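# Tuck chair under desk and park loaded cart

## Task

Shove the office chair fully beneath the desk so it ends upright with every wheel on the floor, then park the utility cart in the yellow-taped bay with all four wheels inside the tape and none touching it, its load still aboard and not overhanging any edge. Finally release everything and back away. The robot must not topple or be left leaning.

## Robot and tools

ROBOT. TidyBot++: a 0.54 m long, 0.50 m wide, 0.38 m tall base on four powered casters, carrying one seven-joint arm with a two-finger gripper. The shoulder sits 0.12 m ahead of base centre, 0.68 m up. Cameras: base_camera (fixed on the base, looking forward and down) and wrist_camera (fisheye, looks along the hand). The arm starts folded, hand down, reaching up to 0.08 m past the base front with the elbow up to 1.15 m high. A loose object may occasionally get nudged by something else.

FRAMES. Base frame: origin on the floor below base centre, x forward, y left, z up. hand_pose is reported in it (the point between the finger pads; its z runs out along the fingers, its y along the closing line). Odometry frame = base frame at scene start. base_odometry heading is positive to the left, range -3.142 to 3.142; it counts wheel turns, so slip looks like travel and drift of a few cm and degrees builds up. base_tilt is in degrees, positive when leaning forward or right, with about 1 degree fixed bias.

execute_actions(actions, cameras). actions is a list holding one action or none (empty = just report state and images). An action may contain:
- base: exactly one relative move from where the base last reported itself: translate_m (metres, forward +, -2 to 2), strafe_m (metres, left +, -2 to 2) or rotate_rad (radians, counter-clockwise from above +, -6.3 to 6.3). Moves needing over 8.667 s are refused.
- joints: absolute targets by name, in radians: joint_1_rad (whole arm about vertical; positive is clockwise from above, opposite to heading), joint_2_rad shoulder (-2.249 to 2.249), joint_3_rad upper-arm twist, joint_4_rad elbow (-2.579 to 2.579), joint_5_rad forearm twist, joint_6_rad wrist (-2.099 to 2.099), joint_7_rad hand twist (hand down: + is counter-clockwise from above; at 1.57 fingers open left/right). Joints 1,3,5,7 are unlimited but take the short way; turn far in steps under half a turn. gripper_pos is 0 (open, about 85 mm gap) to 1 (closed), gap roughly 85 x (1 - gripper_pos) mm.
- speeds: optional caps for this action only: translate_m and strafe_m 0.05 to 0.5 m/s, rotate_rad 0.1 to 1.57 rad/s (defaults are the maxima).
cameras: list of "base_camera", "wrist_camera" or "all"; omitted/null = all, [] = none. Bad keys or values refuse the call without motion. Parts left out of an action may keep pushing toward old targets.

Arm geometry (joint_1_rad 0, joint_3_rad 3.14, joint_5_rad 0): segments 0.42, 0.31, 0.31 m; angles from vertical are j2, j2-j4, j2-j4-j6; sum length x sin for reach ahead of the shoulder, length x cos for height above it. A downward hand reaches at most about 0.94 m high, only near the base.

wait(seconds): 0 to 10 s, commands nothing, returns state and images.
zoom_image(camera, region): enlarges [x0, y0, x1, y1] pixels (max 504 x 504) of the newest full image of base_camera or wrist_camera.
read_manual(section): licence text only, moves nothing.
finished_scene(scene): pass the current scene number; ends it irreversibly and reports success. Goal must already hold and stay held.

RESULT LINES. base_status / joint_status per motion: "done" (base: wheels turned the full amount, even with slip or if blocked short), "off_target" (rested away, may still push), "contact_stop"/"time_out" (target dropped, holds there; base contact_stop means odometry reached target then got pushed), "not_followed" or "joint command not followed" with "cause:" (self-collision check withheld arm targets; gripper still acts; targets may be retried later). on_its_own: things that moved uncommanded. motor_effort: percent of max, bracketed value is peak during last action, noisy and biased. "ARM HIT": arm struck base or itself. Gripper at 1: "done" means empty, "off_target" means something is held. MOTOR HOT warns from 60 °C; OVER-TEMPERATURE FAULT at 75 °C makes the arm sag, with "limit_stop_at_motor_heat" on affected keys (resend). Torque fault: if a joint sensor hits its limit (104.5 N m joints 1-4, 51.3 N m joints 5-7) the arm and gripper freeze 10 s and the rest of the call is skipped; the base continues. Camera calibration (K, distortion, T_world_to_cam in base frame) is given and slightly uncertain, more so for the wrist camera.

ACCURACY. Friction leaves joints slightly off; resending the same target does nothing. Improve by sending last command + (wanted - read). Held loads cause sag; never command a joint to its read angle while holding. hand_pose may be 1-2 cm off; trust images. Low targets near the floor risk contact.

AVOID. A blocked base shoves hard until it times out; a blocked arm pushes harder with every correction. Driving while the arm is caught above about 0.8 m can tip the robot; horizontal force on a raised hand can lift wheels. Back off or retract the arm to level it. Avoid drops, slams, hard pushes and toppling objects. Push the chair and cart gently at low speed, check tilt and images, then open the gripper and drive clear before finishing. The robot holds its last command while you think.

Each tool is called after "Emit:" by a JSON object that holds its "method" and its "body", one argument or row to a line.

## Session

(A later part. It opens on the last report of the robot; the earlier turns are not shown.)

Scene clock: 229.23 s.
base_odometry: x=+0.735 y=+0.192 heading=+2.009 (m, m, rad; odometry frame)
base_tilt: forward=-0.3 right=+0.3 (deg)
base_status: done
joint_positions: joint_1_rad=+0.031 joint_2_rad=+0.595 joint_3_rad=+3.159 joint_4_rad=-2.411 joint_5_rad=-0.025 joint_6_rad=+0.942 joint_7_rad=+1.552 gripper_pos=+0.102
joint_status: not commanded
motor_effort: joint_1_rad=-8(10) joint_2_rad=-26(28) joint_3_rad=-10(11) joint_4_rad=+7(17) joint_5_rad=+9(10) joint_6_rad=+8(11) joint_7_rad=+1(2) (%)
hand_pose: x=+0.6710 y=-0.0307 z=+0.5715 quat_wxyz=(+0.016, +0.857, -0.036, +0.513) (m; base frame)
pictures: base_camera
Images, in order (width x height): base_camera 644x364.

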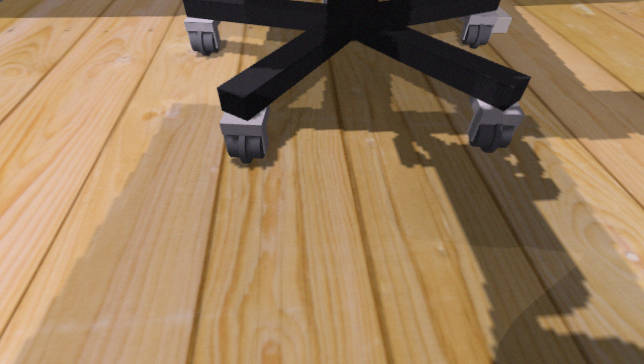

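Emit:
{"method": "execute_actions", "body": {
  "actions": [
    {"base":{"translate_m":-0.08},"speeds":{"translate_m":0.1}}
  ],
  "cameras": []
}}

Emit:
{"method": "execute_actions", "body": {
  "actions": [
    {"base":{"strafe_m":0.33},"speeds":{"strafe_m":0.1}}
  ],
  "cameras": ["base_camera"]
}}

Emit:
{"method": "execute_actions", "body": {
  "actions": [
    {"base":{"strafe_m":-0.12},"speeds":{"strafe_m":0.1}}
  ],
  "cameras": ["base_camera"]
}}

Emit:
{"method": "execute_actions", "body": {
  "actions": [
    {"base":{"translate_m":0.2},"speeds":{"translate_m":0.1}}
  ],
  "cameras": ["base_camera"]
}}

Scene clock: 233.83 s.
base_odometry: x=+0.769 y=+0.119 heading=+2.009 (m, m, rad; odometry frame)
base_tilt: forward=-0.3 right=+0.3 (deg)
base_status: done
joint_positions: joint_1_rad=+0.029 joint_2_rad=+0.605 joint_3_rad=+3.159 joint_4_rad=-2.393 joint_5_rad=-0.025 joint_6_rad=+0.942 joint_7_rad=+1.552 gripper_pos=+0.102
joint_status: not commanded
motor_effort: joint_1_rad=-5(7) joint_2_rad=-26(31) joint_3_rad=-7(10) joint_4_rad=+6(11) joint_5_rad=+6(8) joint_6_rad=+8(12) joint_7_rad=+0(1) (%)
hand_pose: x=+0.6780 y=-0.0304 z=+0.5716 quat_wxyz=(+0.016, +0.855, -0.036, +0.517) (m; base frame)
pictures: none
No camera images: the call's "cameras" was empty. Leave "cameras" out to get every camera's image.

Scene clock: 237.87 s.
base_odometry: x=+0.470 y=-0.021 heading=+2.009 (m, m, rad; odometry frame)
base_tilt: forward=-0.3 right=+0.3 (deg)
base_status: done
joint_positions: joint_1_rad=+0.035 joint_2_rad=+0.604 joint_3_rad=+3.177 joint_4_rad=-2.395 joint_5_rad=-0.039 joint_6_rad=+0.942 joint_7_rad=+1.540 gripper_pos=+0.102
joint_status: not commanded
motor_effort: joint_1_rad=-5(16) joint_2_rad=-25(29) joint_3_rad=-8(16) joint_4_rad=+9(9) joint_5_rad=+5(15) joint_6_rad=+9(10) joint_7_rad=-3(4) (%)
hand_pose: x=+0.6760 y=-0.0466 z=+0.5715 quat_wxyz=(+0.025, +0.855, -0.054, +0.516) (m; base frame)
pictures: base_camera
Images, in order (width x height): base_camera 644x364.

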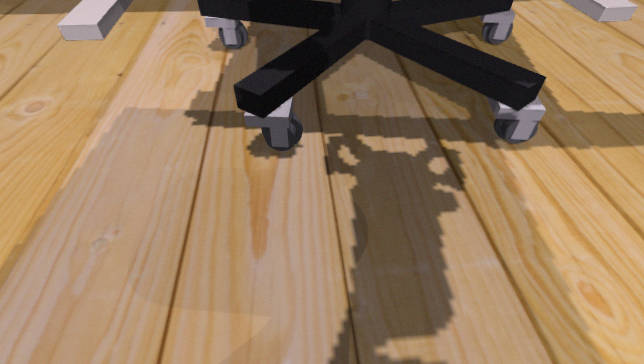

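Scene clock: 239.60 s.
base_odometry: x=+0.579 y=+0.030 heading=+2.010 (m, m, rad; odometry frame)
base_tilt: forward=-0.3 right=+0.3 (deg)
base_status: done
joint_positions: joint_1_rad=-0.019 joint_2_rad=+0.604 joint_3_rad=+3.129 joint_4_rad=-2.396 joint_5_rad=+0.030 joint_6_rad=+0.942 joint_7_rad=+1.561 gripper_pos=+0.102
joint_status: not commanded
motor_effort: joint_1_rad=+4(5) joint_2_rad=-28(28) joint_3_rad=-1(8) joint_4_rad=+4(10) joint_5_rad=-3(5) joint_6_rad=+8(9) joint_7_rad=-6(7) (%)
hand_pose: x=+0.6767 y=+0.0259 z=+0.5716 quat_wxyz=(-0.019, +0.856, +0.020, +0.516) (m; base frame)
pictures: base_camera
Images, in order (width x height): base_camera 644x364.

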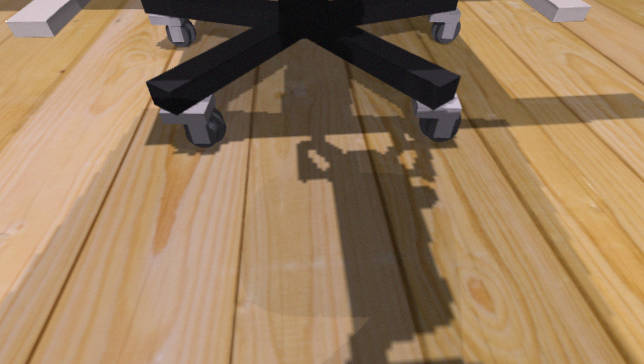

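Scene clock: 242.17 s.
base_odometry: x=+0.494 y=+0.212 heading=+2.009 (m, m, rad; odometry frame)
base_tilt: forward=-0.2 right=+0.2 (deg)
base_status: done
joint_positions: joint_1_rad=-0.041 joint_2_rad=+0.593 joint_3_rad=+3.107 joint_4_rad=-2.417 joint_5_rad=+0.054 joint_6_rad=+0.942 joint_7_rad=+1.570 gripper_pos=+0.102
joint_status: not commanded
motor_effort: joint_1_rad=+10(10) joint_2_rad=-26(29) joint_3_rad=+4(4) joint_4_rad=+8(15) joint_5_rad=-9(9) joint_6_rad=+9(10) joint_7_rad=-8(8) (%)
hand_pose: x=+0.6658 y=+0.0551 z=+0.5715 quat_wxyz=(-0.037, +0.858, +0.050, +0.511) (m; base frame)
pictures: base_camera
Images, in order (width x height): base_camera 644x364.

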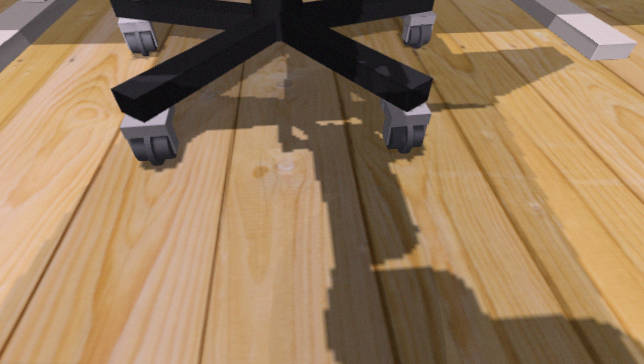

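Emit:
{"method": "execute_actions", "body": {
  "actions": [
    {"base":{"strafe_m":0.08},"speeds":{"strafe_m":0.08}}
  ],
  "cameras": []
}}

Emit:
{"method": "execute_actions", "body": {
  "actions": [
    {"base":{"translate_m":0.12},"speeds":{"translate_m":0.06}}
  ],
  "cameras": ["base_camera"]
}}

Emit:
{"method": "execute_actions", "body": {
  "actions": [
    {"base":{"translate_m":0.06},"speeds":{"translate_m":0.05}}
  ],
  "cameras": ["base_camera"]
}}

Scene clock: 246.17 s.
base_odometry: x=+0.421 y=+0.178 heading=+2.009 (m, m, rad; odometry frame)
base_tilt: forward=-0.3 right=+0.3 (deg)
base_status: done
joint_positions: joint_1_rad=+0.004 joint_2_rad=+0.591 joint_3_rad=+3.132 joint_4_rad=-2.420 joint_5_rad=+0.009 joint_6_rad=+0.942 joint_7_rad=+1.564 gripper_pos=+0.102
joint_status: not commanded
motor_effort: joint_1_rad=-2(9) joint_2_rad=-22(26) joint_3_rad=-5(6) joint_4_rad=+9(12) joint_5_rad=+3(9) joint_6_rad=+6(10) joint_7_rad=-1(8) (%)
hand_pose: x=+0.6678 y=+0.0067 z=+0.5711 quat_wxyz=(-0.007, +0.859, +0.002, +0.511) (m; base frame)
pictures: none
No camera images: the call's "cameras" was empty. Leave "cameras" out to get every camera's image.

Scene clock: 248.67 s.
base_odometry: x=+0.370 y=+0.286 heading=+2.009 (m, m, rad; odometry frame)
base_tilt: forward=-0.3 right=+0.3 (deg)
base_status: done
joint_positions: joint_1_rad=-0.018 joint_2_rad=+0.592 joint_3_rad=+3.125 joint_4_rad=-2.418 joint_5_rad=+0.025 joint_6_rad=+0.943 joint_7_rad=+1.564 gripper_pos=+0.102
joint_status: not commanded
motor_effort: joint_1_rad=+5(4) joint_2_rad=-25(28) joint_3_rad=+1(5) joint_4_rad=+8(15) joint_5_rad=-4(5) joint_6_rad=+8(10) joint_7_rad=-5(5) (%)
hand_pose: x=+0.6681 y=+0.0264 z=+0.5714 quat_wxyz=(-0.019, +0.859, +0.020, +0.512) (m; base frame)
pictures: base_camera
Images, in order (width x height): base_camera 644x364.

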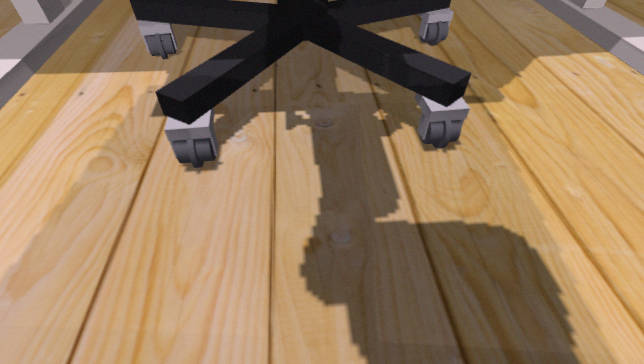

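Scene clock: 250.40 s.
base_odometry: x=+0.345 y=+0.340 heading=+2.009 (m, m, rad; odometry frame)
base_tilt: forward=-0.3 right=+0.3 (deg)
base_status: done
joint_positions: joint_1_rad=-0.018 joint_2_rad=+0.528 joint_3_rad=+3.120 joint_4_rad=-2.535 joint_5_rad=+0.031 joint_6_rad=+0.943 joint_7_rad=+1.566 gripper_pos=+0.102
joint_status: not commanded
motor_effort: joint_1_rad=+2(6) joint_2_rad=-8(26) joint_3_rad=+0(3) joint_4_rad=+29(34) joint_5_rad=-3(6) joint_6_rad=+6(11) joint_7_rad=-4(8) (%)
hand_pose: x=+0.6200 y=+0.0289 z=+0.5695 quat_wxyz=(-0.022, +0.872, +0.025, +0.488) (m; base frame)
pictures: base_camera
Images, in order (width x height): base_camera 644x364.

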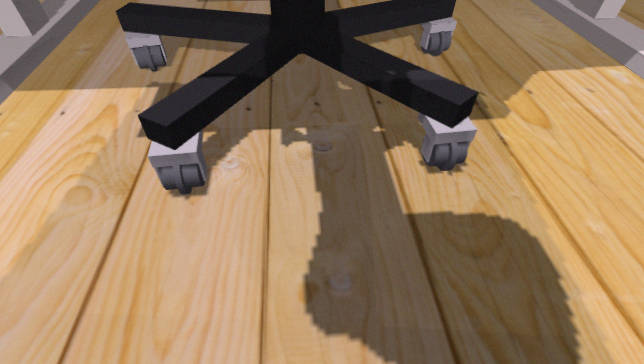

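Emit:
{"method": "execute_actions", "body": {
  "actions": [
    {"base":{"translate_m":-0.05},"speeds":{"translate_m":0.05},"joints":{"gripper_pos":0}}
  ],
  "cameras": []
}}

Emit:
{"method": "execute_actions", "body": {
  "actions": [
    {"base":{"translate_m":-0.5}}
  ]
}}

Emit:
{"method": "execute_actions", "body": {
  "actions": [
    {"joints":{"joint_1_rad":-1.7,"joint_2_rad":-0.34,"joint_4_rad":-1.6,"joint_6_rad":-1.2}}
  ]
}}

Scene clock: 254.80 s.
base_odometry: x=+0.366 y=+0.295 heading=+2.009 (m, m, rad; odometry frame)
base_tilt: forward=-0.3 right=+0.3 (deg)
base_status: done
joint_positions: joint_1_rad=-0.016 joint_2_rad=+0.598 joint_3_rad=+3.121 joint_4_rad=-2.415 joint_5_rad=+0.031 joint_6_rad=+0.944 joint_7_rad=+1.566 gripper_pos=+0.000
joint_status: all done
motor_effort: joint_1_rad=+1(1) joint_2_rad=-26(29) joint_3_rad=-1(5) joint_4_rad=+7(29) joint_5_rad=+0(4) joint_6_rad=+7(11) joint_7_rad=+0(6) (%)
hand_pose: x=+0.6684 y=+0.0290 z=+0.5690 quat_wxyz=(-0.021, +0.859, +0.023, +0.510) (m; base frame)
pictures: none
No camera images: the call's "cameras" was empty. Leave "cameras" out to get every camera's image.

Scene clock: 257.30 s.
base_odometry: x=+0.578 y=-0.158 heading=+2.009 (m, m, rad; odometry frame)
base_tilt: forward=-0.3 right=+0.3 (deg)
base_status: done
joint_positions: joint_1_rad=-0.016 joint_2_rad=+0.598 joint_3_rad=+3.121 joint_4_rad=-2.409 joint_5_rad=+0.031 joint_6_rad=+0.944 joint_7_rad=+1.566 gripper_pos=+0.000
joint_status: not commanded
motor_effort: joint_1_rad=+1(0) joint_2_rad=-25(28) joint_3_rad=-1(2) joint_4_rad=+7(9) joint_5_rad=+0(1) joint_6_rad=+8(9) joint_7_rad=+0(0) (%)
hand_pose: x=+0.6716 y=+0.0291 z=+0.5713 quat_wxyz=(-0.021, +0.858, +0.023, +0.513) (m; base frame)
pictures: base_camera, wrist_camera
camera_calibration (this result's frames):
wrist_camera: T_world_to_cam=[[0.117836, -0.993004, 0.00761024, -0.0476005], [-0.501342, -0.0661043, -0.86272, 0.881239], [0.857188, 0.0978445, -0.505624, -0.155387], [0, 0, 0, 1]] pos_world=[0.580608, 0.0261901, 0.682058]
Images, in order (width x height): base_camera 644x364, wrist_camera 644x476.

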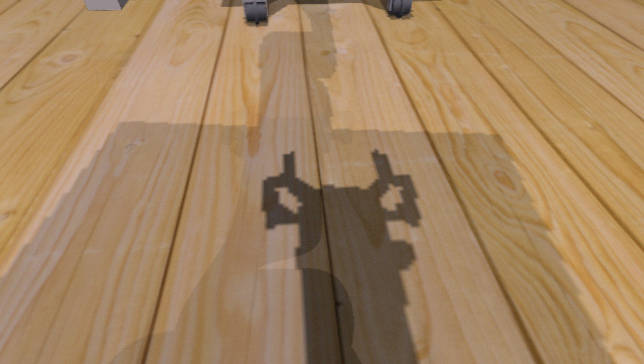

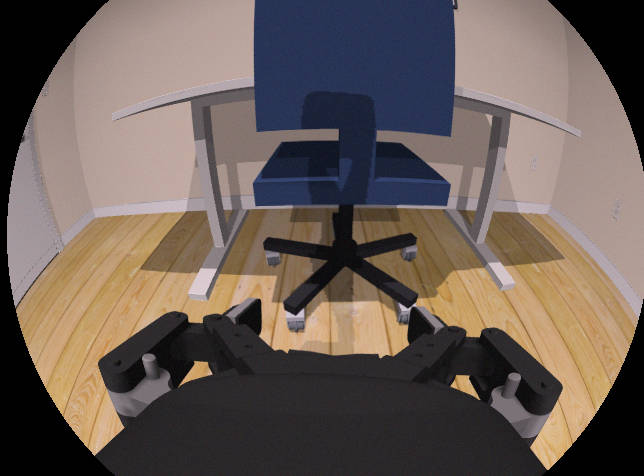

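Scene clock: 260.33 s.
base_odometry: x=+0.578 y=-0.158 heading=+2.009 (m, m, rad; odometry frame)
base_tilt: forward=-0.3 right=+0.2 (deg)
base_status: not commanded
joint_positions: joint_1_rad=-1.688 joint_2_rad=-0.333 joint_3_rad=+3.121 joint_4_rad=-1.618 joint_5_rad=+0.031 joint_6_rad=-1.160 joint_7_rad=+1.566 gripper_pos=+0.000
joint_status: all done
motor_effort: joint_1_rad=+1(0) joint_2_rad=-7(26) joint_3_rad=+0(2) joint_4_rad=+19(19) joint_5_rad=+0(1) joint_6_rad=+6(8) joint_7_rad=+0(0) (%)
hand_pose: x=+0.0752 y=+0.3609 z=+0.9296 quat_wxyz=(-0.246, +0.618, +0.708, +0.238) (m; base frame)
pictures: base_camera, wrist_camera
camera_calibration (this result's frames):
wrist_camera: T_world_to_cam=[[0.982709, 0.182586, 0.0307577, -0.161306], [0.16313, -0.775178, -0.610317, 0.884612], [-0.0875929, 0.604781, -0.79156, 0.658441], [0, 0, 0, 1]] pos_world=[0.0718848, 0.316971, 1.06605]
Images, in order (width x height): base_camera 644x364, wrist_camera 644x476.

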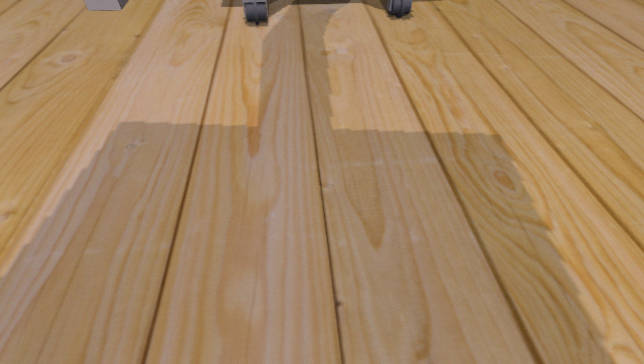

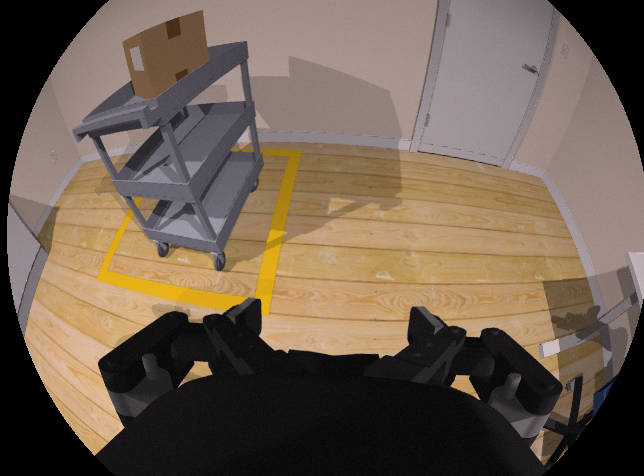

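Emit:
{"method": "finished_scene", "body": {
  "scene": 2
}}

The scene is finished: the task was done.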